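# Swap the seized roller in the roller bed

## Task

Find which of the four rollers in the roller bed is seized (pushing across its top to spin it only makes it rock slightly instead of turning). Remove it by pressing its spring-loaded hexagonal axle toward one bracket until the opposite end leaves its hole, and place that roller in the scrap tray. Install a working roller in the empty position with its axle centred the same way as the others and seated in both holes. Every good roller that started in the bed must still be in it at the end, and everything must stay in place without the robot holding it.

## Robot and tools

Robot: two arms, left_arm and right_arm, each with six revolute joints and a parallel gripper. Arm root links in the scene frame: left_arm at (-0.040, +0.306, 0) m with quat_wxyz (+0.997, 0, 0, -0.078), a small yaw; right_arm at (-0.010, -0.337, 0) m with identity rotation. Scene frame: origin on the table surface midway between the arms, +x forward over the table, +z up, left_arm on the +y side. The names left and right are labels only and do not indicate image sides.

Gripper: fingers point along the gripper's +z axis and close along its y axis. end_effector_position is the point between the finger pads, roughly 1 cm short of the fingertips. Fully open gap is 0.094 m.

execute_actions: the argument actions is a list with zero or one entry. An empty list sends nothing and only reports the state. An entry with rows is a motion: rows is 1 to 15 rows, and steps (1 to 15, default 15) is the number of control steps at 1/30 s each. Row k applies on step k, and the final row repeats if steps exceeds the row count. An entry with only steps (up to 300) is a wait that commands nothing new. Optional pictures (boolean) turns camera images on or off for that result. A refused call moves nothing.

Row layout: one list of 14 numbers, each in [-1, 1], covering both arms even if only one moves. Order: left_arm waist, shoulder, elbow, wrist pitch, wrist yaw, wrist roll, gripper opening, then the same seven for right_arm. The six joint numbers are offsets, not poses. They are measured from the joint angles in the most recent result that lists Joint positions; they do not add up from row to row. Before any result in the current scene shows joints, and for the second or later call within one reply, they are measured from where the arm is when the action begins. Scale: an offset of 1.0 equals 1.264 rad (waist), 1.32 (shoulder), 1.276 (elbow), 1.83 (wrist pitch), 1.686 (wrist yaw), 2.022 (wrist roll). Joint ranges in rad: waist -2.880 to 2.880, shoulder 0.000 to 3.142, elbow 0.000 to 3.019, wrist pitch -1.693 to 1.571, wrist yaw -1.571 to 1.571, wrist roll -2.094 to 2.094. Asking for more than 0.019 rad outward beyond a range gets the call refused; true limits may sit up to 0.019 rad either way of these. Requests past a real limit are clipped there, and the result may say "joint sent to its limit" (possibly about an earlier, still-running action); no such message does not prove there is room left.

The gripper number is absolute, not an offset: +1 fully open, -1 closed. Between those extremes the fingers go to where grip_measured would read the number you give. To hold a part, command about 0.03 below grip_measured for a firm grip, less below for a lighter one. Readings may be off by about 1 mm of opening per gripper. Pad force tops out near 50 to 62 N (lower on some grippers, lower on parts under about 2 mm thick), with a brief spike on first contact.

Sagging: sending zeros can let an arm droop a bit each action. To keep a pose, in the first call of a reply send offsets that return to the intended angles, send zeros in later calls, and increase the correction if a joint still lags.

Speed limits: each step, a joint's target is kept within a lead of its measured angle: 0.264 rad waist, 0.32 shoulder, 0.276 elbow, 0.33 wrist pitch, 0.186 wrist yaw, 0.522 wrist roll. If the targets would move the gripper more than 70 mm from where it is, all joint targets are pulled back proportionally. Large moves therefore need several actions.

Between calls: arms continue toward the last commanded target while you think or wait, until they have nearly stopped (slow or blocked counts) or a step is HELD. After that only a new action makes them move or press further, though fingers still in motion finish moving.

Result lines: the state line gives each gripper's end_effector_position (m) and end_effector_quat_wxyz in the scene frame; position may be off, more so at long reach. Joint positions and Joint velocities list each arm's six joints (rad, rad/s) then finger gap (m, m/s). grip_measured gives the opening on the command scale. "joint command not followed" means a clearance check altered or blocked joint targets on some steps; the rest of the row still ran. HELD marks steps where all or part of your row was not sent. MOTOR HOT appears from 85 °C; at 100 °C an OVER-TEMPERATURE FAULT drops that arm until it cools, so avoid long loaded holds.

Cameras: cam_head_left and cam_head_right (672x504, pinhole plus radial distortion), cam_left_wrist and cam_right_wrist (504x504, fisheye). Calibration is supplied as K, D and T_world_to_cam, which maps scene coordinates into the camera frame; wrist camera poses follow the reported joints. Expect small errors of a few millimetres and degrees.

zoom_image: camera (one of the four names) and region [x0, y0, x1, y1] in that camera's pixels, origin top-left, at most 504 by 504. Returns a closer view of its latest image.

read_manual: optional section, only "licences"; returns licence text and does not move the robot.

finished_scene: argument scene is the number of the current scene. It ends that scene permanently and reports whether the goal was met; the result must hold afterward. Answering without any tool call ends everything.

Avoid: dropping parts, knocking anything off the table (fails the task), letting the arms collide or press hard on each other, slamming or shoving hard. Occasional external tugs on a held part or pushes on loose items can happen, so grip securely and check the scene afterward.

Each tool is called after "Call:" as name([rows], argument=value, ...), one row to a line, values as JSON.

## Session

Call:
execute_actions(actions=[])

Scene clock: 0.00 s of 9200.00 s.
left_arm: end_effector_position=(+0.2472, +0.7200, +0.2415) grip_measured=+1.000 end_effector_quat_wxyz=(+0.170, -0.015, +0.956, +0.240) | right_arm: end_effector_position=(+0.0358, -0.5484, +0.2211) grip_measured=+1.000 end_effector_quat_wxyz=(-0.011, +0.961, +0.165, +0.221)
Joint positions: left_arm=[ 1.119  1.31   1.129 -0.793 -0.004  0.932  0.094] | right_arm=[-1.684  0.96   0.88  -1.646 -0.419  1.085  0.094]
Joint velocities: left_arm=[-0.005 -0.005  0.002  0.002 -0.007  0.007  0.   ] | right_arm=[-0.005 -0.015  0.012 -0.017 -0.037 -0.051  0.   ]

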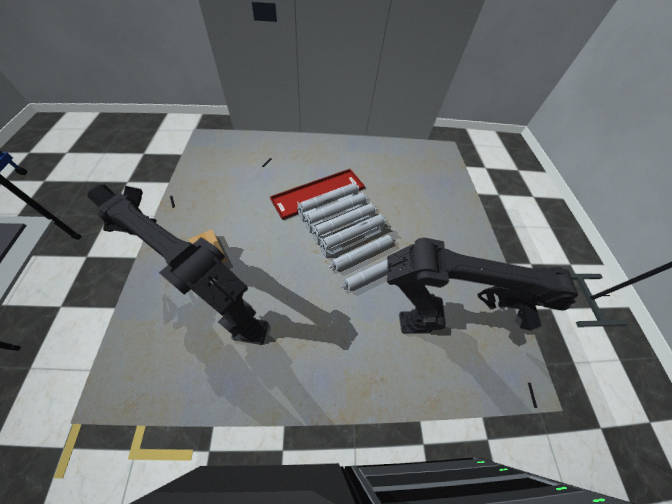

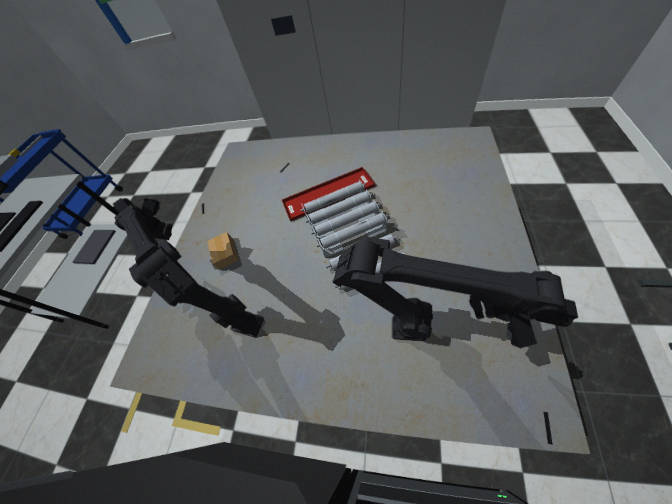

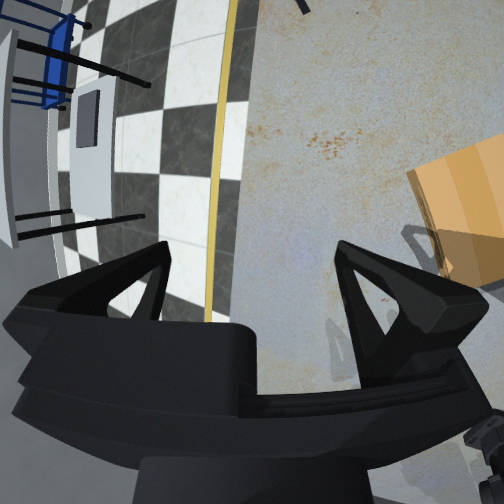

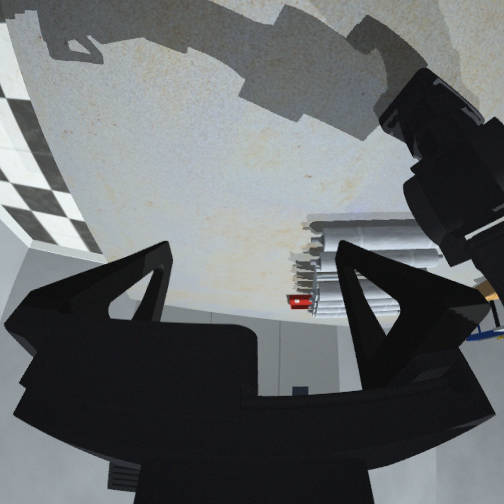

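Call:
zoom_image(camera="cam_head_left", region=[260, 160, 420, 300])

Call:
zoom_image(camera="cam_head_right", region=[270, 155, 430, 295])

Region (260, 160, 420, 300) of cam_head_left's 672x504 image, scaled by 3.150, with more detail than that image has; it fills the top 441 rows of this view, and the rest is white.

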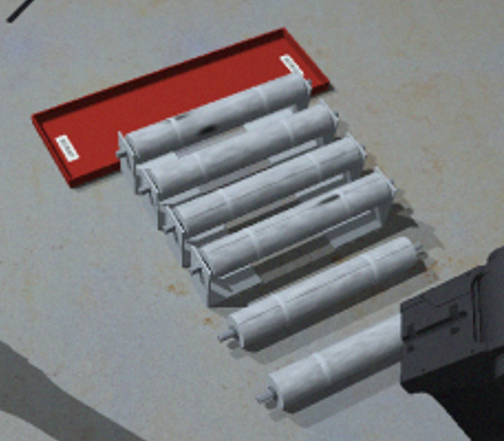

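Region (270, 155, 430, 295) of cam_head_right's 672x504 image, scaled by 3.150, with more detail than that image has; it fills the top 441 rows of this view, and the rest is white.

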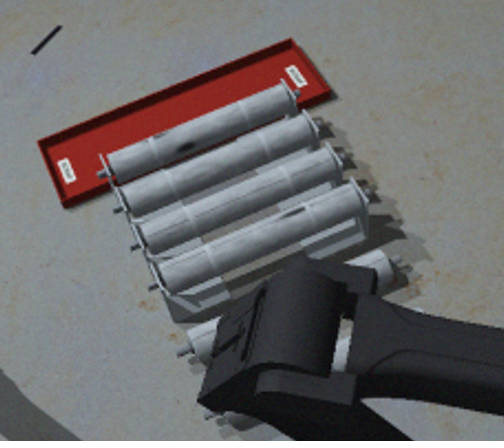

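Call:
execute_actions([
  {"rows":[[-0.95,-0.35,-0.429,0.196,0,-0.461,1,0.95,-0.085,-0.234,0.662,0.249,-0.537,1]],"steps":15},
], pictures=false)

Call:
execute_actions([
  {"steps":45},
], pictures=false)

Scene clock: 37.13 s of 9200.00 s.
left_arm: end_effector_position=(+0.3293, +0.3660, +0.2019) grip_measured=+1.000 end_effector_quat_wxyz=(+0.410, +0.012, +0.909, +0.074) | right_arm: end_effector_position=(+0.2838, -0.5485, +0.1749) grip_measured=+1.000 end_effector_quat_wxyz=(+0.367, +0.347, +0.858, -0.090)
Joint positions: left_arm=[ 0.315  0.835  0.586 -0.462 -0.006  0.187  0.094] | right_arm=[-0.623  0.854  0.561 -0.502  0.002  0.145  0.094]
Joint velocities: left_arm=[-2.379  0.054 -0.095  0.105  0.022 -0.857  0.   ] | right_arm=[ 2.193 -0.015 -0.007  0.833  0.037 -0.901  0.   ]
Steps of this call (steps 1 to 90: nothing new was sent; then 33.63 s passed at rest; steps 91 to 105: all 15 steps of this action). Readings (joint positions):
91: left_arm=[1.110 1.298 1.107 -0.754 -0.007 0.892] | right_arm=[-1.667 0.951 0.859 -1.602 -0.355 1.033]
92: left_arm=[1.092 1.270 1.063 -0.693 -0.008 0.844] | right_arm=[-1.625 0.929 0.814 -1.518 -0.282 0.966]
94: left_arm=[1.023 1.190 0.961 -0.612 -0.008 0.749] | right_arm=[-1.489 0.881 0.692 -1.333 -0.096 0.796]
98: left_arm=[0.823 0.989 0.756 -0.520 -0.008 0.546] | right_arm=[-1.132 0.855 0.562 -0.946 -0.004 0.436]
105: the state above

Scene clock: 38.63 s of 9200.00 s.
left_arm: end_effector_position=(+0.3250, +0.2155, +0.2019) grip_measured=+1.000 end_effector_quat_wxyz=(+0.417, +0.117, +0.900, -0.047) | right_arm: end_effector_position=(+0.3202, -0.5052, +0.1838) grip_measured=+1.000 end_effector_quat_wxyz=(+0.391, +0.220, +0.889, -0.090)
Joint positions: left_arm=[-0.086  0.839  0.584 -0.448 -0.     0.016  0.094] | right_arm=[-0.472  0.854  0.561 -0.452 -0.001  0.014  0.094]
Joint velocities: left_arm=[-0.015 -0.015  0.002 -0.012  0.007 -0.007  0.   ] | right_arm=[-0.015 -0.015 -0.017 -0.012 -0.007  0.081  0.   ]
Steps of this call (steps 1 to 30: the robot went on to your last target; steps 31 to 45: nothing new was sent). Readings (joint positions):
1: left_arm=[0.233 0.837 0.584 -0.459 -0.006 0.159] | right_arm=[-0.554 0.854 0.561 -0.480 -0.001 0.118]
2: left_arm=[0.150 0.838 0.584 -0.456 -0.005 0.135] | right_arm=[-0.501 0.854 0.561 -0.465 -0.004 0.096]
4: left_arm=[-0.008 0.839 0.584 -0.450 -0.003 0.095] | right_arm=[-0.457 0.854 0.561 -0.454 -0.005 0.064]
8: left_arm=[-0.117 0.839 0.584 -0.448 0.001 0.051] | right_arm=[-0.467 0.854 0.561 -0.452 -0.002 0.034]
45: the state above
All arms were judged still, so your last target was given up. Only a new action makes them travel on or press farther. Fingers that are still opening or closing keep moving.

Call:
execute_actions([
  {"rows":[[-0.04,0,0,0,0,0,1,0.1,0,0.02,0,0,0,1],[-0.04,0,0,0,0,0,1,0.1,0,0.02,0,0,0,1],[-0.09,0,0,0,0,0,1,0.2,0.02,0.04,0,0,0,1],[-0.09,0,0,0,0,0,1,0.2,0.02,0.04,0,0,0,1],[-0.13,0,0,0,0,0,1,0.3,0.04,0.06,0,0,0,1],[-0.13,0,0,0,0,0,1,0.3,0.04,0.06,0,0,0,1],[-0.16,0,0,0,0,0,1,0.4,0.06,0.08,0,0,0,1],[-0.16,0,0,0,0,0,1,0.4,0.06,0.08,0,0,0,1],[-0.18,0,0,0,0,0,1,0.47,0.08,0.1,0,0,0,1],[-0.18,0,0,0,0,0,1,0.51,0.08,0.1,0,0,0,1]],"steps":15},
], pictures=false)

Call:
execute_actions([
  {"steps":15},
])

Scene clock: 45.87 s of 9200.00 s.
left_arm: end_effector_position=(+0.2946, +0.1345, +0.2019) grip_measured=+1.000 end_effector_quat_wxyz=(+0.409, +0.220, +0.880, -0.095) | right_arm: end_effector_position=(+0.3791, -0.2597, +0.1840) grip_measured=+1.000 end_effector_quat_wxyz=(+0.383, -0.084, +0.919, +0.043)
Joint positions: left_arm=[-0.317  0.839  0.584 -0.448 -0.001  0.016  0.094] | right_arm=[ 0.194  0.959  0.632 -0.452 -0.006  0.014  0.094]
Joint velocities: left_arm=[-0.005  0.005 -0.002 -0.012 -0.007 -0.022  0.   ] | right_arm=[-0.005 -0.015  0.042  0.012  0.007  0.007  0.   ]
Steps of this call (steps 1 to 90: nothing new was sent; then 3.73 s passed at rest; steps 91 to 105: all 15 steps of this action). Readings (joint positions):
91: left_arm=[-0.090 0.839 0.584 -0.448 -0.001 0.016] | right_arm=[-0.462 0.854 0.561 -0.452 0.003 0.014]
92: left_arm=[-0.099 0.839 0.584 -0.448 -0.001 0.016] | right_arm=[-0.437 0.854 0.561 -0.452 0.003 0.014]
94: left_arm=[-0.141 0.839 0.584 -0.448 -0.002 0.016] | right_arm=[-0.340 0.857 0.561 -0.452 0.004 0.014]
98: left_arm=[-0.260 0.839 0.584 -0.448 -0.001 0.016] | right_arm=[-0.076 0.893 0.574 -0.452 0.001 0.014]
105: the state above

Scene clock: 46.37 s of 9200.00 s.
left_arm: end_effector_position=(+0.2946, +0.1345, +0.2019) grip_measured=+1.000 end_effector_quat_wxyz=(+0.409, +0.220, +0.880, -0.095) | right_arm: end_effector_position=(+0.3801, -0.2630, +0.1846) grip_measured=+1.000 end_effector_quat_wxyz=(+0.384, -0.080, +0.919, +0.040)
Joint positions: left_arm=[-0.317  0.839  0.584 -0.448 -0.001  0.016  0.094] | right_arm=[ 0.186  0.959  0.633 -0.452 -0.004  0.014  0.094]
Joint velocities: left_arm=[-0.005 -0.005 -0.012 -0.007 -0.037  0.007  0.   ] | right_arm=[-0.005 -0.015  0.002 -0.002  0.022 -0.007  0.   ]
Steps of this call (steps 1 to 15: the robot went on to your last target). Readings (joint positions):
1: left_arm=[-0.317 0.839 0.584 -0.448 -0.001 0.016] | right_arm=[0.192 0.959 0.633 -0.452 -0.004 0.014]
2: left_arm=[-0.317 0.839 0.584 -0.448 -0.001 0.016] | right_arm=[0.190 0.959 0.633 -0.452 -0.004 0.014]
4: left_arm=[-0.317 0.839 0.584 -0.448 -0.001 0.016] | right_arm=[0.187 0.959 0.633 -0.452 -0.004 0.014]
8: left_arm=[-0.317 0.839 0.584 -0.448 -0.001 0.016] | right_arm=[0.186 0.959 0.633 -0.452 -0.004 0.014]
15: the state above
All arms were judged still, so your last target was given up. Only a new action makes them travel on or press farther. Fingers that are still opening or closing keep moving.
camera_calibration (this result's frames):
cam_left_wrist: T_world_to_cam=[[-0.478054, -0.877997, -0.0242243, 0.264296], [-0.850902, 0.469787, -0.235089, 0.23899], [0.217788, -0.0917726, -0.971672, 0.271736], [0, 0, 0, 1]] pos_world=[0.270524, 0.144714, 0.326624]
cam_right_wrist: T_world_to_cam=[[0.175839, -0.984217, -0.0199223, -0.325401], [-0.968154, -0.169235, -0.18449, 0.364397], [0.178207, 0.0517285, -0.982632, 0.248385], [0, 0, 0, 1]] pos_world=[0.365747, -0.271445, 0.304816]

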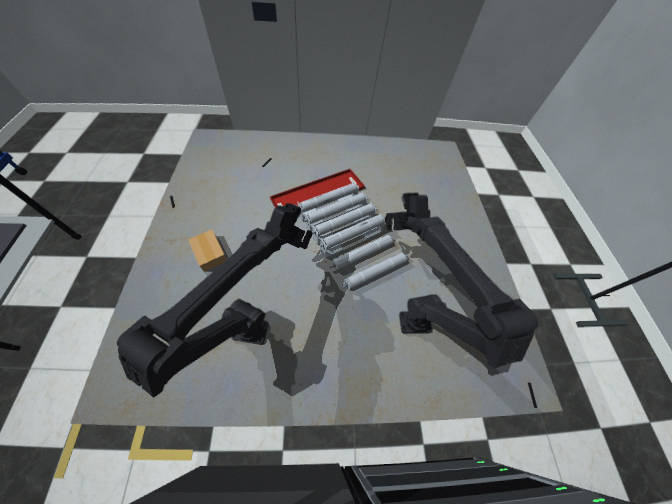

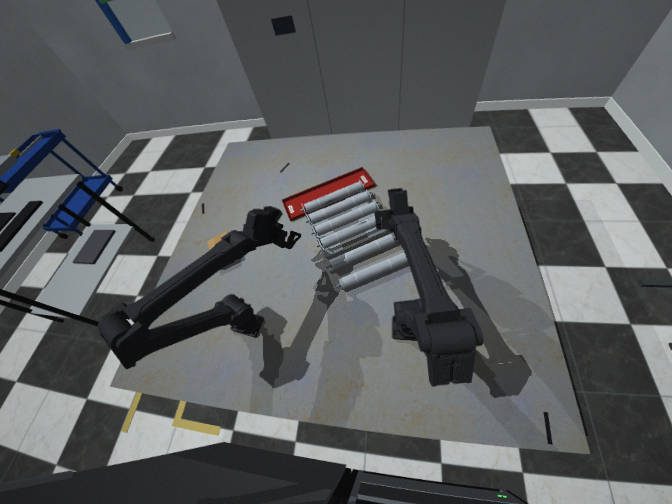

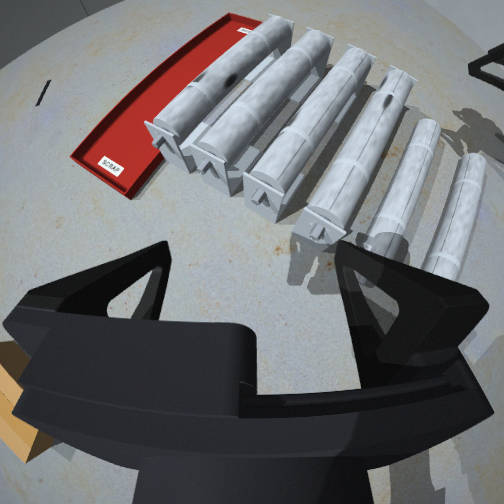

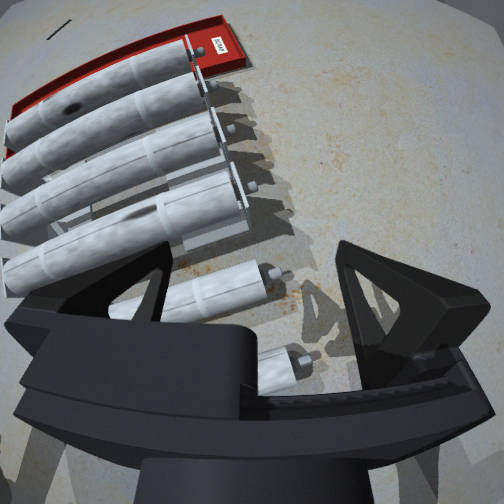

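Call:
zoom_image(camera="cam_left_wrist", region=[130, 90, 370, 270])

Call:
zoom_image(camera="cam_right_wrist", region=[150, 90, 330, 310])

Region (130, 90, 370, 270) of cam_left_wrist's 504x504 image, scaled by 2.100, with more detail than that image has; it fills the top 378 rows of this view, and the rest is white.

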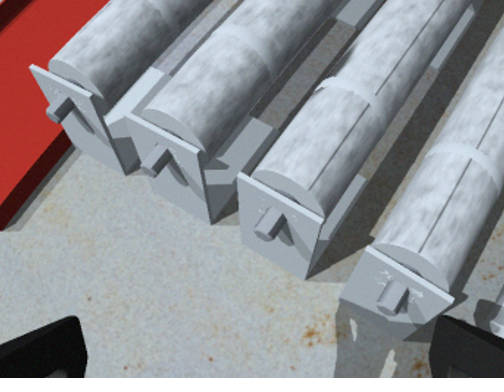

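Region (150, 90, 330, 310) of cam_right_wrist's 504x504 image, scaled by 2.291, with more detail than that image has; it fills the left 412 columns of this view, and the rest is white.

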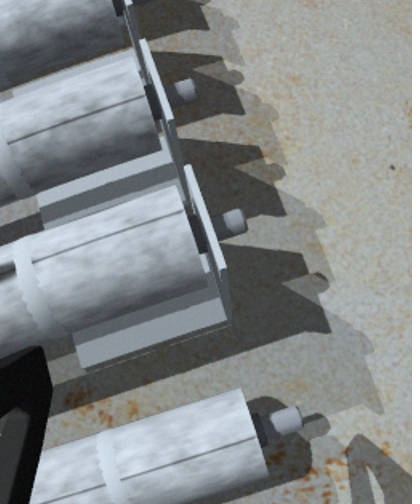

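Call:
execute_actions([
  {"rows":[[0,0,0,0,0,0,1,0.03,0.03,0.08,-0.03,0,0,-1],[0,0,0,0,0,0,1,0.06,0.07,0.13,-0.06,0,0,-1],[0,0,0,0,0,0,1,0.09,0.11,0.18,-0.09,0,0,-1],[0,0,0,0,0,0,1,0.12,0.15,0.22,-0.12,0,0,-1],[0,0,0,0,0,0,1,0.15,0.19,0.26,-0.15,0,0,-1],[0,0,0,0,0,0,1,0.18,0.23,0.3,-0.18,0,0,-1],[0,0,0,0,0,0,1,0.2,0.27,0.33,-0.2,0,0,-1],[0,0,0,0,0,0,1,0.22,0.3,0.35,-0.22,0,0,-1],[0,0,0,0,0,0,1,0.23,0.33,0.368,-0.24,0,0,-1],[0,0,0,0,0,0,1,0.24,0.35,0.368,-0.251,0,0,-1],[0,0,0,0,0,0,1,0.24,0.365,0.368,-0.251,0,0,-1]],"steps":15},
], pictures=false)

Call:
execute_actions([
  {"steps":15},
])

Scene clock: 96.03 s of 9200.00 s.
left_arm: end_effector_position=(+0.2946, +0.1345, +0.2019) grip_measured=+1.000 end_effector_quat_wxyz=(+0.409, +0.220, +0.880, -0.095) | right_arm: end_effector_position=(+0.4087, -0.1042, +0.1421) grip_measured=-0.978 end_effector_quat_wxyz=(+0.148, -0.241, +0.958, +0.042)
Joint positions: left_arm=[-0.317  0.839  0.584 -0.448 -0.001  0.016  0.094] | right_arm=[ 0.506  1.461  1.091 -0.891 -0.005  0.014  0.001]
Joint velocities: left_arm=[-0.015 -0.005  0.022  0.002 -0.022 -0.051  0.   ] | right_arm=[-0.015  0.259 -0.002 -0.256 -0.022 -0.022 -0.001]
Steps of this call (steps 1 to 90: nothing new was sent; then 46.17 s passed at rest; steps 91 to 105: all 15 steps of this action). Readings (joint positions):
91: left_arm=[-0.317 0.839 0.584 -0.448 -0.001 0.016] | right_arm=[0.188 0.961 0.637 -0.462 -0.003 0.014]
92: left_arm=[-0.317 0.839 0.584 -0.448 -0.001 0.016] | right_arm=[0.196 0.971 0.652 -0.491 -0.002 0.014]
94: left_arm=[-0.317 0.839 0.584 -0.448 -0.001 0.016] | right_arm=[0.237 1.026 0.720 -0.570 -0.002 0.014]
98: left_arm=[-0.317 0.839 0.584 -0.448 -0.001 0.016] | right_arm=[0.368 1.214 0.927 -0.739 -0.002 0.014]
105: the state above

Scene clock: 96.53 s of 9200.00 s.
left_arm: end_effector_position=(+0.2946, +0.1345, +0.2019) grip_measured=+1.000 end_effector_quat_wxyz=(+0.409, +0.220, +0.880, -0.095) | right_arm: end_effector_position=(+0.4074, -0.1070, +0.1468) grip_measured=-0.978 end_effector_quat_wxyz=(+0.149, -0.239, +0.959, +0.042)
Joint positions: left_arm=[-0.317  0.839  0.584 -0.448 -0.001  0.016  0.094] | right_arm=[ 0.502  1.449  1.091 -0.901 -0.005  0.014  0.001]
Joint velocities: left_arm=[-0.015  0.005 -0.022  0.007 -0.051  0.022  0.   ] | right_arm=[ 0.005 -0.005  0.012 -0.007  0.007 -0.022 -0.   ]
Steps of this call (steps 1 to 15: the robot went on to your last target). Readings (joint positions):
1: left_arm=[-0.317 0.839 0.584 -0.448 -0.001 0.016] | right_arm=[0.505 1.466 1.091 -0.897 -0.005 0.014]
2: left_arm=[-0.317 0.839 0.584 -0.448 -0.001 0.016] | right_arm=[0.504 1.467 1.091 -0.900 -0.005 0.014]
4: left_arm=[-0.317 0.839 0.584 -0.448 -0.001 0.016] | right_arm=[0.502 1.462 1.091 -0.901 -0.005 0.014]
8: left_arm=[-0.317 0.839 0.584 -0.448 -0.001 0.016] | right_arm=[0.502 1.451 1.091 -0.901 -0.005 0.014]
15: the state above
camera_calibration (this result's frames):
cam_left_wrist: T_world_to_cam=[[-0.478054, -0.877997, -0.0242243, 0.264296], [-0.850902, 0.469787, -0.235089, 0.23899], [0.217788, -0.0917726, -0.971672, 0.271736], [0, 0, 0, 1]] pos_world=[0.270524, 0.144714, 0.326624]
cam_right_wrist: T_world_to_cam=[[0.466112, -0.884601, -0.0148538, -0.285802], [-0.844336, -0.449785, 0.291186, 0.259957], [-0.264264, -0.123184, -0.956551, 0.355996], [0, 0, 0, 1]] pos_world=[0.446784, -0.0920431, 0.260588]

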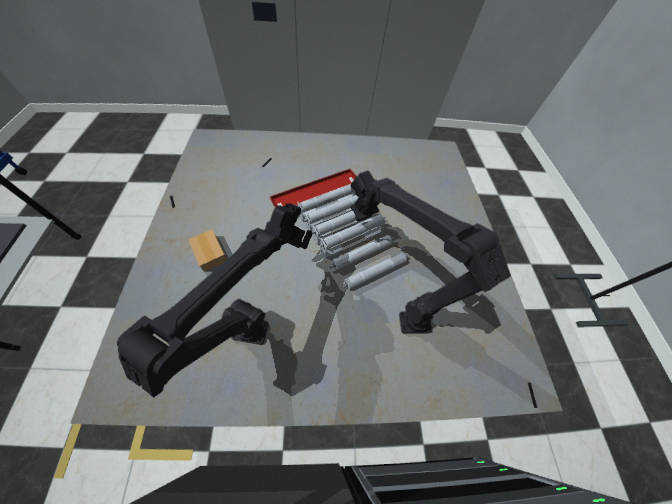

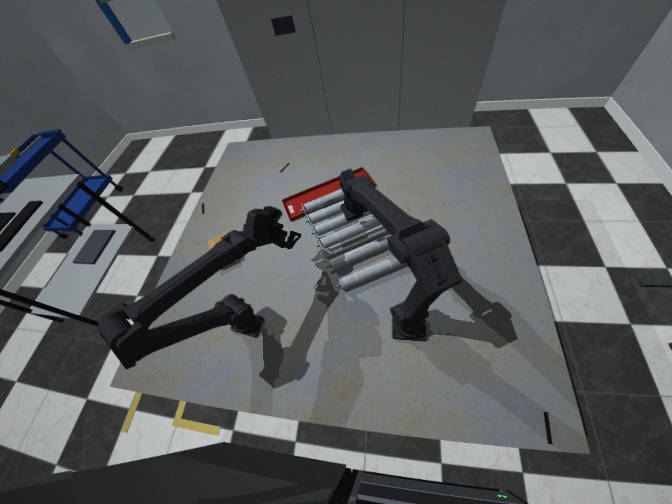

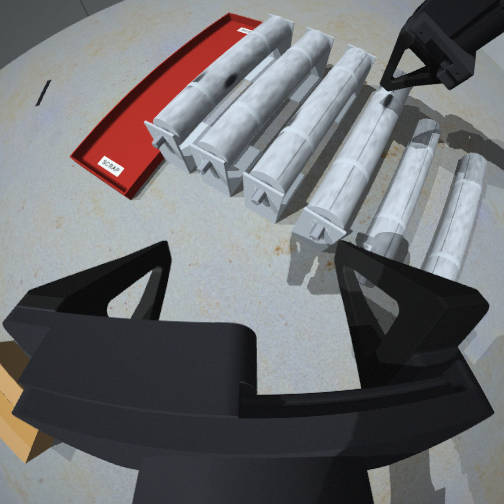

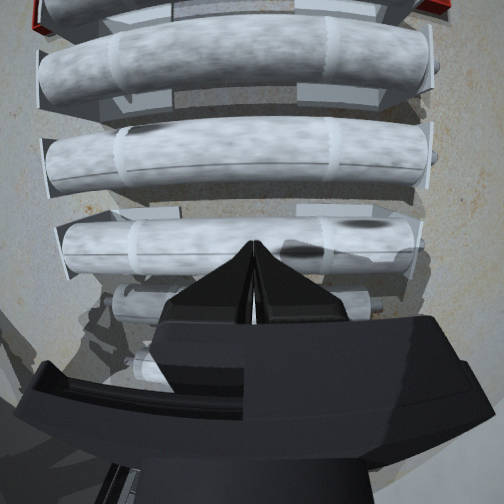

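Call:
execute_actions([
  {"rows":[[0,0,0,0,0,0,1,0,0.01,0.01,0,0,0,-1],[0,0,0,0,0,0,1,0,0.02,0.01,0,0,0,-1],[0,0,0,0,0,0,1,0,0.03,0.01,0,0,0,-1],[0,0,0,0,0,0,1,0,0.04,0.01,0,0,0,-1],[0,0,0,0,0,0,1,0,0.045,0.01,0,0,0,-1],[0,0,0,0,0,0,1,0,0.05,0.01,0,0,0,-1],[0,0,0,0,0,0,1,0,0.055,0.01,0,0,0,-1],[0,0,0,0,0,0,1,0,0.06,0.01,0,0,0,-1]],"steps":15},
])

Scene clock: 108.17 s of 9200.00 s.
left_arm: end_effector_position=(+0.2946, +0.1345, +0.2019) grip_measured=+1.000 end_effector_quat_wxyz=(+0.409, +0.220, +0.880, -0.095) | right_arm: end_effector_position=(+0.4074, -0.1070, +0.1140) grip_measured=-0.978 end_effector_quat_wxyz=(+0.115, -0.240, +0.963, +0.033)
Joint positions: left_arm=[-0.317  0.839  0.584 -0.448 -0.001  0.016  0.094] | right_arm=[ 0.502  1.521  1.091 -0.901 -0.005  0.014  0.001]
Joint velocities: left_arm=[-0.005  0.005 -0.022  0.007 -0.037 -0.037  0.   ] | right_arm=[-0.005 -0.005 -0.002 -0.007 -0.007 -0.007 -0.   ]
Steps of this call (steps 1 to 15: the robot went on to your last target; steps 16 to 90: nothing new was sent; then 8.13 s passed at rest; steps 91 to 105: all 15 steps of this action). Readings (joint positions):
91: left_arm=[-0.317 0.839 0.584 -0.448 -0.001 0.016] | right_arm=[0.502 1.449 1.091 -0.901 -0.005 0.014]
92: left_arm=[-0.317 0.839 0.584 -0.448 -0.001 0.016] | right_arm=[0.502 1.449 1.091 -0.901 -0.005 0.014]
94: left_arm=[-0.317 0.839 0.584 -0.448 -0.001 0.016] | right_arm=[0.502 1.453 1.091 -0.901 -0.005 0.014]
98: left_arm=[-0.317 0.839 0.584 -0.448 -0.001 0.016] | right_arm=[0.502 1.485 1.091 -0.901 -0.005 0.014]
105: the state above
camera_calibration (this result's frames):
cam_left_wrist: T_world_to_cam=[[-0.478054, -0.877997, -0.0242243, 0.264296], [-0.850902, 0.469787, -0.235089, 0.23899], [0.217788, -0.0917726, -0.971672, 0.271736], [0, 0, 0, 1]] pos_world=[0.270524, 0.144714, 0.326624]
cam_right_wrist: T_world_to_cam=[[0.465212, -0.885095, -0.013597, -0.286119], [-0.823768, -0.438499, 0.359339, 0.25455], [-0.324011, -0.155968, -0.933108, 0.342797], [0, 0, 0, 1]] pos_world=[0.453866, -0.088157, 0.224507]

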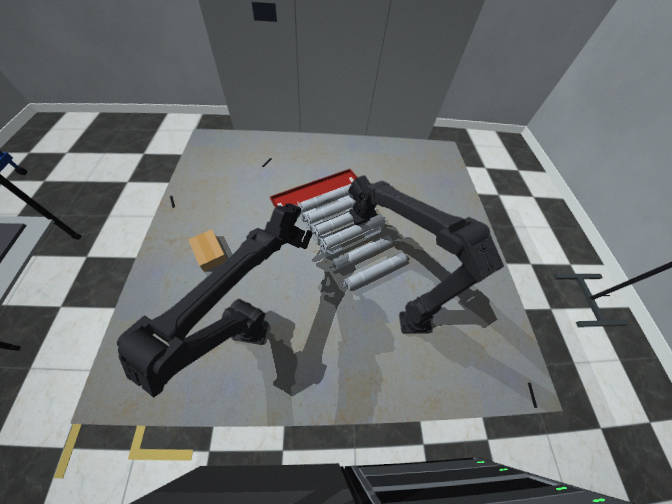

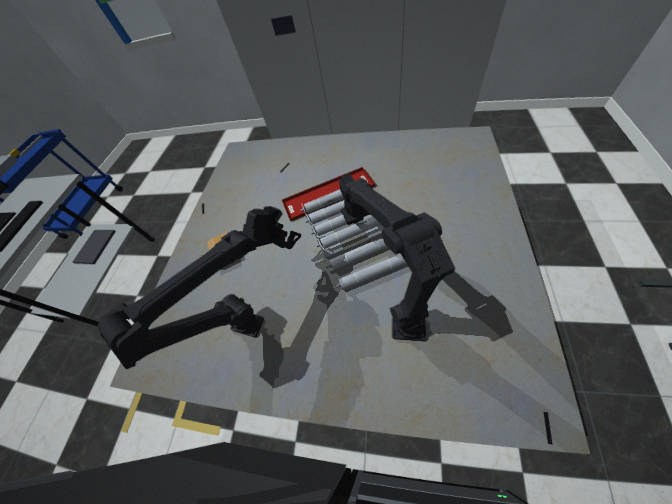

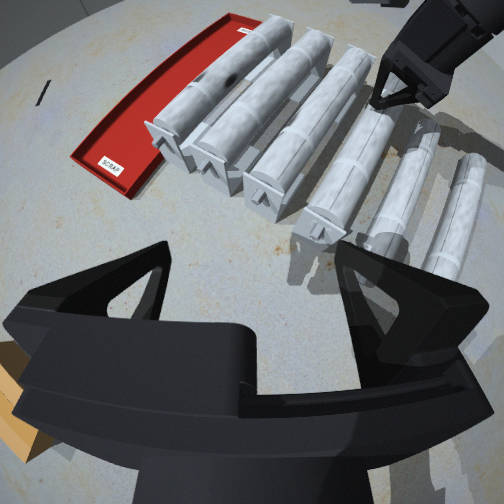

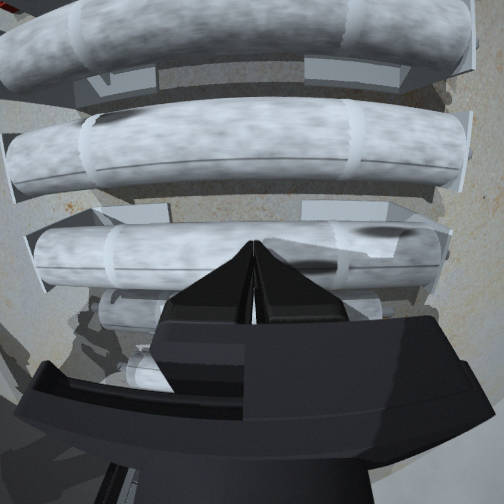

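Call:
execute_actions([
  {"rows":[[0,0,0,0,0,0,1,0,0.01,0.01,0,0,0,-1],[0,0,0,0,0,0,1,0,0.018,0.01,0,0,0,-1],[0,0,0,0,0,0,1,0,0.018,0.01,0,0,0,-1],[0,0,0,0,0,0,1,0,0.018,0.01,0,0,0,-1],[0,0,0,0,0,0,1,0,0.018,0.01,-0.01,0,0,-1],[0,0,0,0,0,0,1,0,0.018,0.01,-0.02,0,0,-1],[0,0,0,0,0,0,1,0,0.018,0.01,-0.03,0,0,-1],[0,0,0,0,0,0,1,0,0.018,0.01,-0.04,0,0,-1],[0,0,0,0,0,0,1,0,0.018,0.01,-0.05,0,0,-1],[0,0,0,0,0,0,1,0,0.018,0.01,-0.06,0,0,-1],[0,0,0,0,0,0,1,0,0.018,0.01,-0.07,0,0,-1],[0,0,0,0,0,0,1,0,0.018,0.01,-0.08,0,0,-1]],"steps":15},
])

Scene clock: 119.27 s of 9200.00 s.
left_arm: end_effector_position=(+0.2946, +0.1345, +0.2019) grip_measured=+1.000 end_effector_quat_wxyz=(+0.409, +0.220, +0.880, -0.095) | right_arm: end_effector_position=(+0.3798, -0.1222, +0.1078) grip_measured=-0.978 end_effector_quat_wxyz=(+0.052, -0.241, +0.969, +0.016)
Joint positions: left_arm=[-0.317  0.839  0.584 -0.448 -0.001  0.016  0.094] | right_arm=[ 0.502  1.523  1.091 -1.031 -0.005  0.014  0.001]
Joint velocities: left_arm=[-0.015 -0.015 -0.002 -0.007 -0.007  0.037  0.   ] | right_arm=[-0.005 -0.015  0.007 -0.105 -0.037 -0.037 -0.001]
Steps of this call (steps 1 to 15: the robot went on to your last target; steps 16 to 90: nothing new was sent; then 7.60 s passed at rest; steps 91 to 105: all 15 steps of this action). Readings (joint positions):
91: left_arm=[-0.317 0.839 0.584 -0.448 -0.001 0.016] | right_arm=[0.502 1.521 1.091 -0.901 -0.005 0.014]
92: left_arm=[-0.317 0.839 0.584 -0.448 -0.001 0.016] | right_arm=[0.502 1.521 1.091 -0.901 -0.005 0.014]
94: left_arm=[-0.317 0.839 0.584 -0.448 -0.001 0.016] | right_arm=[0.502 1.521 1.091 -0.901 -0.005 0.014]
98: left_arm=[-0.317 0.839 0.584 -0.448 -0.001 0.016] | right_arm=[0.502 1.521 1.091 -0.932 -0.005 0.014]
105: the state above
camera_calibration (this result's frames):
cam_left_wrist: T_world_to_cam=[[-0.478054, -0.877997, -0.0242243, 0.264296], [-0.850902, 0.469787, -0.235089, 0.23899], [0.217788, -0.0917726, -0.971672, 0.271736], [0, 0, 0, 1]] pos_world=[0.270524, 0.144714, 0.326624]
cam_right_wrist: T_world_to_cam=[[0.463788, -0.885876, -0.0111329, -0.286586], [-0.775513, -0.41202, 0.478351, 0.199514], [-0.428347, -0.213219, -0.878098, 0.35247], [0, 0, 0, 1]] pos_world=[0.43862, -0.0965228, 0.210875]

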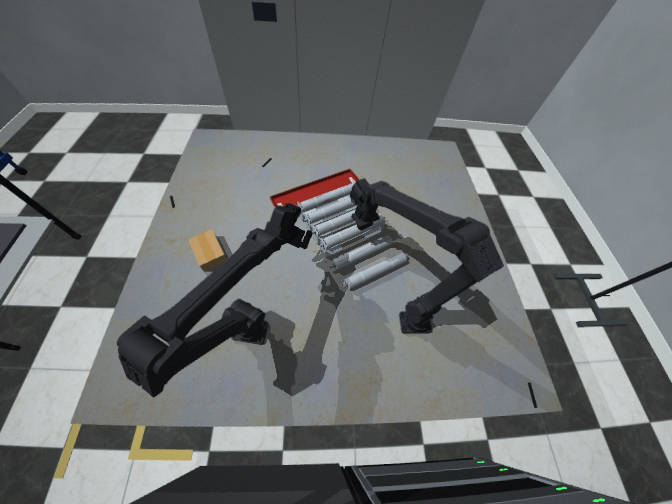

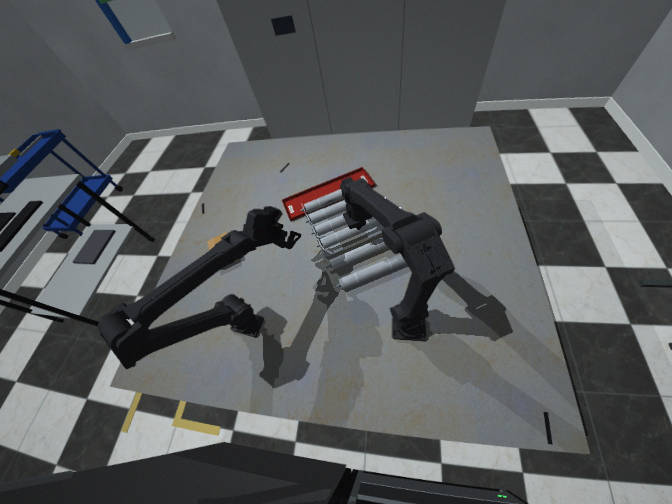

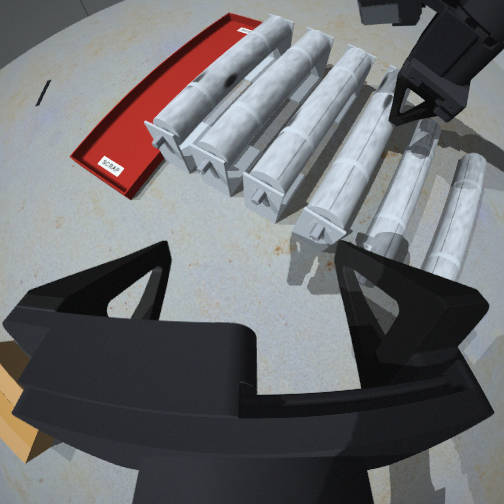

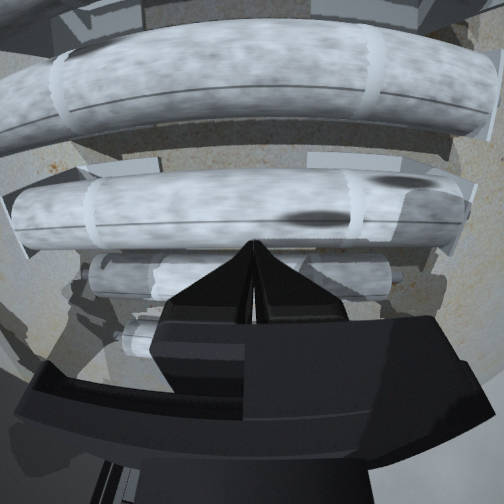

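Call:
execute_actions([
  {"rows":[[0,0,0,0,0,0,1,0,0,0.01,0.03,0,0,-1],[0,0,0,0,0,0,1,0,0,0.01,0.06,0,0,-1],[0,0,0,0,0,0,1,0,0,0.01,0.075,0,0,-1],[0,0,0,0,0,0,1,0,0,0.01,0.075,0,0,-1],[0,0,0,0,0,0,1,0,0,0.01,0.075,0,0,-1],[0,0,0,0,0,0,1,0,0.015,0.01,0.075,0,0,-1],[0,0,0,0,0,0,1,0,0.03,0.01,0.075,0,0,-1]],"steps":15},
], pictures=false)

Call:
execute_actions([
  {"rows":[[0,0,0,0,0,0,1,0,0.015,0.01,-0.01,0,0,-1],[0,0,0,0,0,0,1,0,0.015,0.01,-0.02,0,0,-1],[0,0,0,0,0,0,1,0,0.015,0.01,-0.03,0,0,-1],[0,0,0,0,0,0,1,0,0.015,0.01,-0.04,0,0,-1],[0,0,0,0,0,0,1,0,0.015,0.01,-0.05,0,0,-1],[0,0,0,0,0,0,1,0,0.015,0.01,-0.06,0,0,-1],[0,0,0,0,0,0,1,0,0.015,0.01,-0.07,0,0,-1]],"steps":15},
])

Scene clock: 128.57 s of 9200.00 s.
left_arm: end_effector_position=(+0.2946, +0.1345, +0.2019) grip_measured=+1.000 end_effector_quat_wxyz=(+0.409, +0.220, +0.880, -0.095) | right_arm: end_effector_position=(+0.4072, -0.1072, +0.1083) grip_measured=-0.978 end_effector_quat_wxyz=(+0.109, -0.240, +0.964, +0.031)
Joint positions: left_arm=[-0.317  0.839  0.584 -0.448 -0.001  0.016  0.094] | right_arm=[ 0.502  1.534  1.091 -0.901 -0.005  0.014  0.001]
Joint velocities: left_arm=[-0.005 -0.005  0.002 -0.012  0.022 -0.007  0.   ] | right_arm=[-0.015 -0.005  0.002 -0.007 -0.022 -0.022  0.001]
Steps of this call (steps 1 to 15: the robot went on to your last target; steps 16 to 90: nothing new was sent; then 5.80 s passed at rest; steps 91 to 105: all 15 steps of this action). Readings (joint positions):
91: left_arm=[-0.317 0.839 0.584 -0.448 -0.001 0.016] | right_arm=[0.502 1.523 1.091 -1.028 -0.005 0.014]
92: left_arm=[-0.317 0.839 0.584 -0.448 -0.001 0.016] | right_arm=[0.502 1.523 1.091 -1.004 -0.005 0.014]
94: left_arm=[-0.317 0.839 0.584 -0.448 -0.001 0.016] | right_arm=[0.502 1.523 1.091 -0.944 -0.005 0.014]
98: left_arm=[-0.317 0.839 0.584 -0.448 -0.001 0.016] | right_arm=[0.502 1.527 1.091 -0.909 -0.005 0.014]
105: the state above

Scene clock: 129.07 s of 9200.00 s.
left_arm: end_effector_position=(+0.2946, +0.1345, +0.2019) grip_measured=+1.000 end_effector_quat_wxyz=(+0.409, +0.220, +0.880, -0.095) | right_arm: end_effector_position=(+0.3850, -0.1194, +0.1071) grip_measured=-0.978 end_effector_quat_wxyz=(+0.058, -0.241, +0.969, +0.017)
Joint positions: left_arm=[-0.317  0.839  0.584 -0.448 -0.001  0.016  0.094] | right_arm=[ 0.502  1.531  1.097 -1.017 -0.004  0.014  0.001]
Joint velocities: left_arm=[ 0.005 -0.015  0.017 -0.002  0.007 -0.007  0.   ] | right_arm=[-0.015 -0.005  0.002 -0.002 -0.007 -0.037  0.   ]
Steps of this call (steps 1 to 15: all 15 steps of this action). Readings (joint positions):
1: left_arm=[-0.317 0.839 0.584 -0.448 -0.001 0.016] | right_arm=[0.502 1.534 1.091 -0.901 -0.005 0.014]
2: left_arm=[-0.317 0.839 0.584 -0.448 -0.001 0.016] | right_arm=[0.502 1.534 1.091 -0.905 -0.005 0.014]
4: left_arm=[-0.317 0.839 0.584 -0.448 -0.001 0.016] | right_arm=[0.502 1.533 1.093 -0.922 -0.005 0.014]
8: left_arm=[-0.317 0.839 0.584 -0.448 -0.001 0.016] | right_arm=[0.502 1.531 1.097 -0.988 -0.005 0.014]
15: the state above
camera_calibration (this result's frames):
cam_left_wrist: T_world_to_cam=[[-0.478054, -0.877997, -0.0242243, 0.264296], [-0.850902, 0.469787, -0.235089, 0.23899], [0.217788, -0.0917726, -0.971672, 0.271736], [0, 0, 0, 1]] pos_world=[0.270524, 0.144714, 0.326624]
cam_right_wrist: T_world_to_cam=[[0.463831, -0.88586, -0.0106137, -0.286681], [-0.780783, -0.414415, 0.467587, 0.207932], [-0.418615, -0.208594, -0.883883, 0.352047], [0, 0, 0, 1]] pos_world=[0.442693, -0.0943543, 0.210899]

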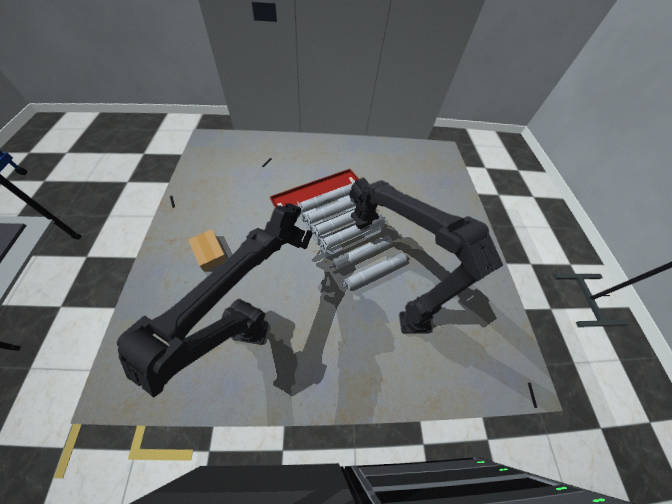

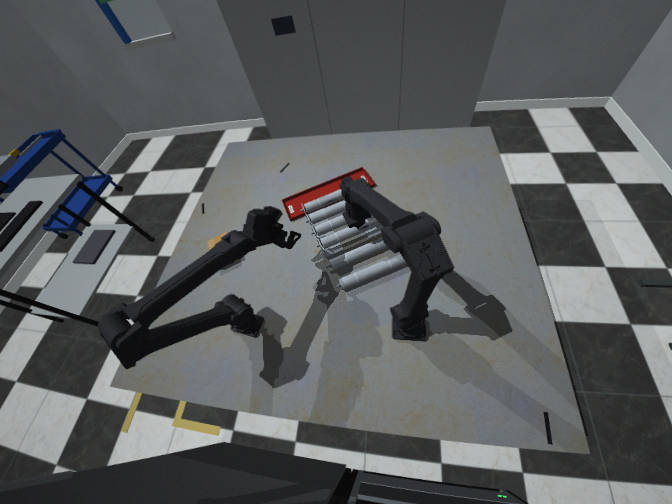

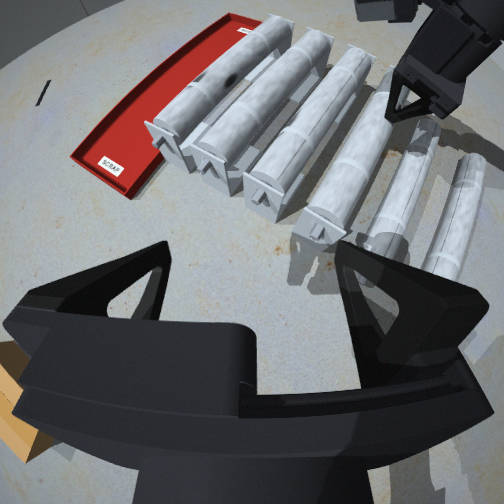

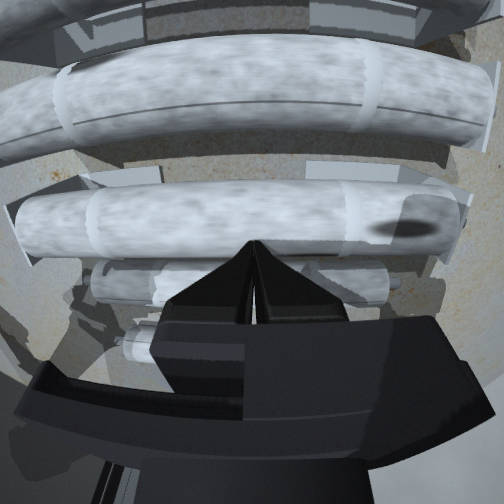

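Call:
execute_actions([
  {"rows":[[0,0,0,0,0,0,1,0,0,0.05,0,0,0,-1],[0,0,0,0,0,0,1,0,0,0.08,0,0,0,-1],[0,0,0,0,0,0,1,0,0.02,0.11,0,0,0,-1],[0,0,0,0,0,0,1,0,0.04,0.14,0.01,0,0,-1],[0,0,0,0,0,0,1,0,0.06,0.17,0.02,0,0,-1],[0,0,0,0,0,0,1,0,0.08,0.19,0.028,0,0,-1],[0,0,0,0,0,0,1,0,0.1,0.205,0.028,0,0,-1],[0,0,0,0,0,0,1,0,0.115,0.205,0.028,0,0,-1],[0,0,0,0,0,0,1,0,0.125,0.205,0.028,0,0,-1],[0,0,0,0,0,0,1,0,0.131,0.205,0.028,0,0,-1]],"steps":15},
], pictures=false)

Call:
execute_actions([
  {"steps":10},
], pictures=false)

Scene clock: 138.60 s of 9200.00 s.
left_arm: end_effector_position=(+0.2946, +0.1345, +0.2019) grip_measured=+1.000 end_effector_quat_wxyz=(+0.409, +0.220, +0.880, -0.095) | right_arm: end_effector_position=(+0.4775, -0.0687, +0.1311) grip_measured=-0.978 end_effector_quat_wxyz=(+0.124, -0.240, +0.962, +0.035)
Joint positions: left_arm=[-0.317  0.839  0.584 -0.448 -0.001  0.016  0.094] | right_arm=[ 0.502  1.689  1.343 -0.965 -0.004  0.014  0.001]
Joint velocities: left_arm=[ 0.005 -0.005 -0.017 -0.002 -0.022 -0.022  0.   ] | right_arm=[-0.015  0.112  0.017 -0.007  0.037 -0.11  -0.001]
Steps of this call (steps 1 to 15: the robot went on to your last target; steps 16 to 90: nothing new was sent; then 6.03 s passed at rest; steps 91 to 105: all 15 steps of this action). Readings (joint positions):
91: left_arm=[-0.317 0.839 0.584 -0.448 -0.001 0.016] | right_arm=[0.502 1.531 1.099 -1.017 -0.004 0.014]
92: left_arm=[-0.317 0.839 0.584 -0.448 -0.001 0.016] | right_arm=[0.502 1.531 1.104 -1.017 -0.004 0.014]
94: left_arm=[-0.317 0.839 0.584 -0.448 -0.001 0.016] | right_arm=[0.502 1.538 1.132 -1.017 -0.004 0.014]
98: left_arm=[-0.317 0.839 0.584 -0.448 -0.001 0.016] | right_arm=[0.502 1.605 1.273 -0.991 -0.004 0.014]
105: the state above

Scene clock: 138.93 s of 9200.00 s.
left_arm: end_effector_position=(+0.2946, +0.1345, +0.2019) grip_measured=+1.000 end_effector_quat_wxyz=(+0.409, +0.220, +0.880, -0.095) | right_arm: end_effector_position=(+0.4775, -0.0687, +0.1278) grip_measured=-0.978 end_effector_quat_wxyz=(+0.121, -0.240, +0.963, +0.034)
Joint positions: left_arm=[-0.317  0.839  0.584 -0.448 -0.001  0.016  0.094] | right_arm=[ 0.502  1.695  1.343 -0.965 -0.004  0.014  0.001]
Joint velocities: left_arm=[-0.005  0.015  0.007  0.002  0.007 -0.037  0.   ] | right_arm=[-0.015 -0.005  0.007  0.007  0.051  0.125 -0.002]
Steps of this call (steps 1 to 10: the robot went on to your last target). Readings (joint positions):
1: left_arm=[-0.317 0.839 0.584 -0.448 -0.001 0.016] | right_arm=[0.502 1.693 1.343 -0.965 -0.004 0.014]
2: left_arm=[-0.317 0.839 0.584 -0.448 -0.001 0.016] | right_arm=[0.502 1.695 1.343 -0.965 -0.004 0.014]
4: left_arm=[-0.317 0.839 0.584 -0.448 -0.001 0.016] | right_arm=[0.502 1.695 1.343 -0.965 -0.004 0.014]
8: left_arm=[-0.317 0.839 0.584 -0.448 -0.001 0.016] | right_arm=[0.502 1.695 1.343 -0.965 -0.004 0.014]
10: the state above

Call:
execute_actions([
  {"rows":[[0,0,0,0,0,0,1,0,0.02,0.01,0,0,0,-1],[0,0,0,0,0,0,1,0,0.025,0.01,0,0,0,-1],[0,0,0,0,0,0,1,0,0.03,0.01,0,0,0,-1],[0,0,0,0,0,0,1,0,0.035,0.01,0,0,0,-1],[0,0,0,0,0,0,1,0,0.04,0.01,0,0,0,-1],[0,0,0,0,0,0,1,0,0.045,0.01,0,0,0,-1]],"steps":15},
], pictures=false)

Call:
execute_actions([
  {"rows":[[0,0,0,0,0,0,1,0,0.015,0.01,-0.01,0,0,-1],[0,0,0,0,0,0,1,0,0.015,0.01,-0.02,0,0,-1],[0,0,0,0,0,0,1,0,0.015,0.01,-0.03,0,0,-1],[0,0,0,0,0,0,1,0,0.015,0.01,-0.04,0,0,-1],[0,0,0,0,0,0,1,0,0.015,0.01,-0.05,0,0,-1],[0,0,0,0,0,0,1,0,0.015,0.01,-0.06,0,0,-1],[0,0,0,0,0,0,1,0,0.015,0.01,-0.07,0,0,-1]],"steps":15},
])

Scene clock: 148.53 s of 9200.00 s.
left_arm: end_effector_position=(+0.2946, +0.1345, +0.2019) grip_measured=+1.000 end_effector_quat_wxyz=(+0.409, +0.220, +0.880, -0.095) | right_arm: end_effector_position=(+0.4774, -0.0687, +0.1065) grip_measured=-0.978 end_effector_quat_wxyz=(+0.103, -0.240, +0.965, +0.029)
Joint positions: left_arm=[-0.317  0.839  0.584 -0.448 -0.001  0.016  0.094] | right_arm=[ 0.502  1.735  1.343 -0.963 -0.004  0.014  0.001]
Joint velocities: left_arm=[ 0.005 -0.005 -0.002 -0.017  0.022  0.037  0.   ] | right_arm=[ 0.005  0.005  0.007 -0.007  0.007 -0.051  0.   ]
Steps of this call (steps 1 to 15: the robot went on to your last target; steps 16 to 90: nothing new was sent; then 6.10 s passed at rest; steps 91 to 105: all 15 steps of this action). Readings (joint positions):
91: left_arm=[-0.317 0.839 0.584 -0.448 -0.001 0.016] | right_arm=[0.502 1.695 1.343 -0.965 -0.004 0.014]
92: left_arm=[-0.317 0.839 0.584 -0.448 -0.001 0.016] | right_arm=[0.502 1.696 1.343 -0.965 -0.004 0.014]
94: left_arm=[-0.317 0.839 0.584 -0.448 -0.001 0.016] | right_arm=[0.502 1.699 1.343 -0.965 -0.004 0.014]
98: left_arm=[-0.317 0.839 0.584 -0.448 -0.001 0.016] | right_arm=[0.502 1.719 1.343 -0.965 -0.004 0.014]
105: the state above

Scene clock: 149.03 s of 9200.00 s.
left_arm: end_effector_position=(+0.2946, +0.1345, +0.2019) grip_measured=+1.000 end_effector_quat_wxyz=(+0.409, +0.220, +0.880, -0.095) | right_arm: end_effector_position=(+0.4564, -0.0804, +0.1086) grip_measured=-0.978 end_effector_quat_wxyz=(+0.055, -0.241, +0.969, +0.017)
Joint positions: left_arm=[-0.317  0.839  0.584 -0.448 -0.001  0.016  0.094] | right_arm=[ 0.502  1.73   1.353 -1.079 -0.004  0.014  0.001]
Joint velocities: left_arm=[-0.015 -0.005 -0.012  0.002 -0.022 -0.066  0.   ] | right_arm=[-0.005  0.005 -0.012  0.012 -0.022  0.007 -0.001]
Steps of this call (steps 1 to 15: all 15 steps of this action). Readings (joint positions):
1: left_arm=[-0.317 0.839 0.584 -0.448 -0.001 0.016] | right_arm=[0.502 1.735 1.343 -0.963 -0.004 0.014]
2: left_arm=[-0.317 0.839 0.584 -0.448 -0.001 0.016] | right_arm=[0.502 1.735 1.343 -0.966 -0.004 0.014]
4: left_arm=[-0.317 0.839 0.584 -0.448 -0.001 0.016] | right_arm=[0.502 1.735 1.345 -0.979 -0.004 0.014]
8: left_arm=[-0.317 0.839 0.584 -0.448 -0.001 0.016] | right_arm=[0.502 1.731 1.353 -1.041 -0.004 0.014]
15: the state above
camera_calibration (this result's frames):
cam_left_wrist: T_world_to_cam=[[-0.478054, -0.877997, -0.0242243, 0.264296], [-0.850902, 0.469787, -0.235089, 0.23899], [0.217788, -0.0917726, -0.971672, 0.271736], [0, 0, 0, 1]] pos_world=[0.270524, 0.144714, 0.326624]
cam_right_wrist: T_world_to_cam=[[0.463738, -0.885915, -0.0101155, -0.28516], [-0.778371, -0.412844, 0.472968, 0.277523], [-0.423186, -0.21146, -0.881021, 0.392932], [0, 0, 0, 1]] pos_world=[0.514538, -0.0549643, 0.212038]

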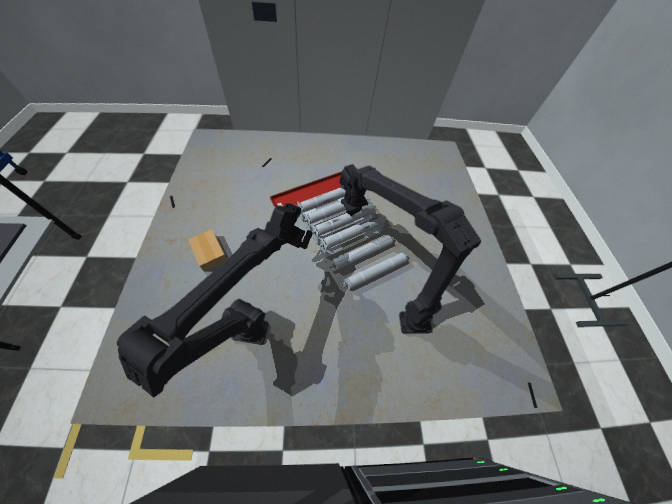

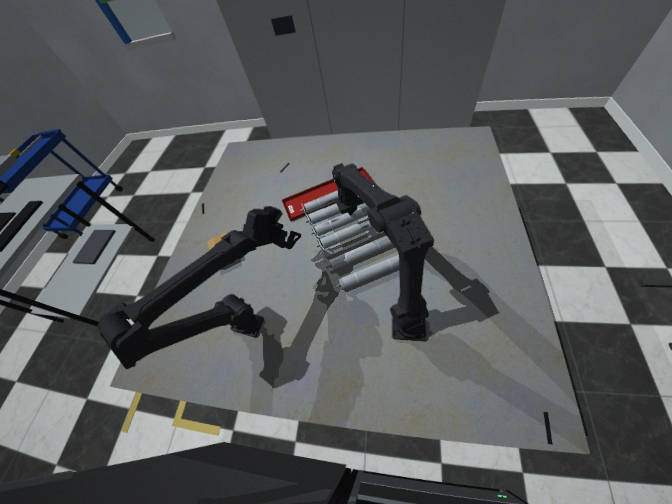

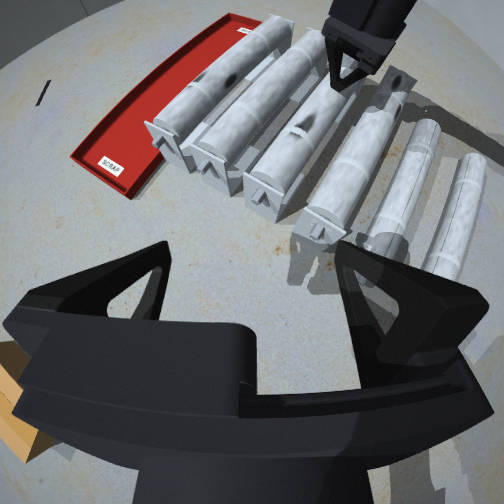

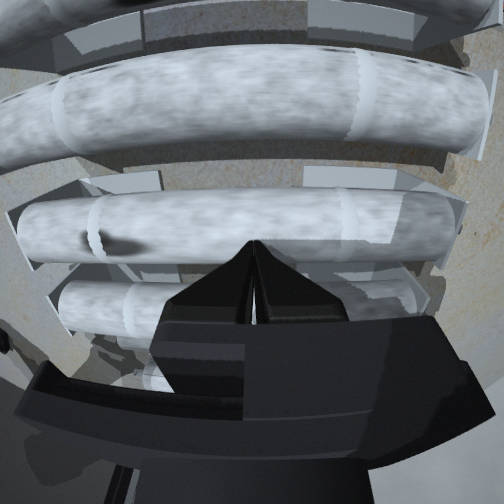

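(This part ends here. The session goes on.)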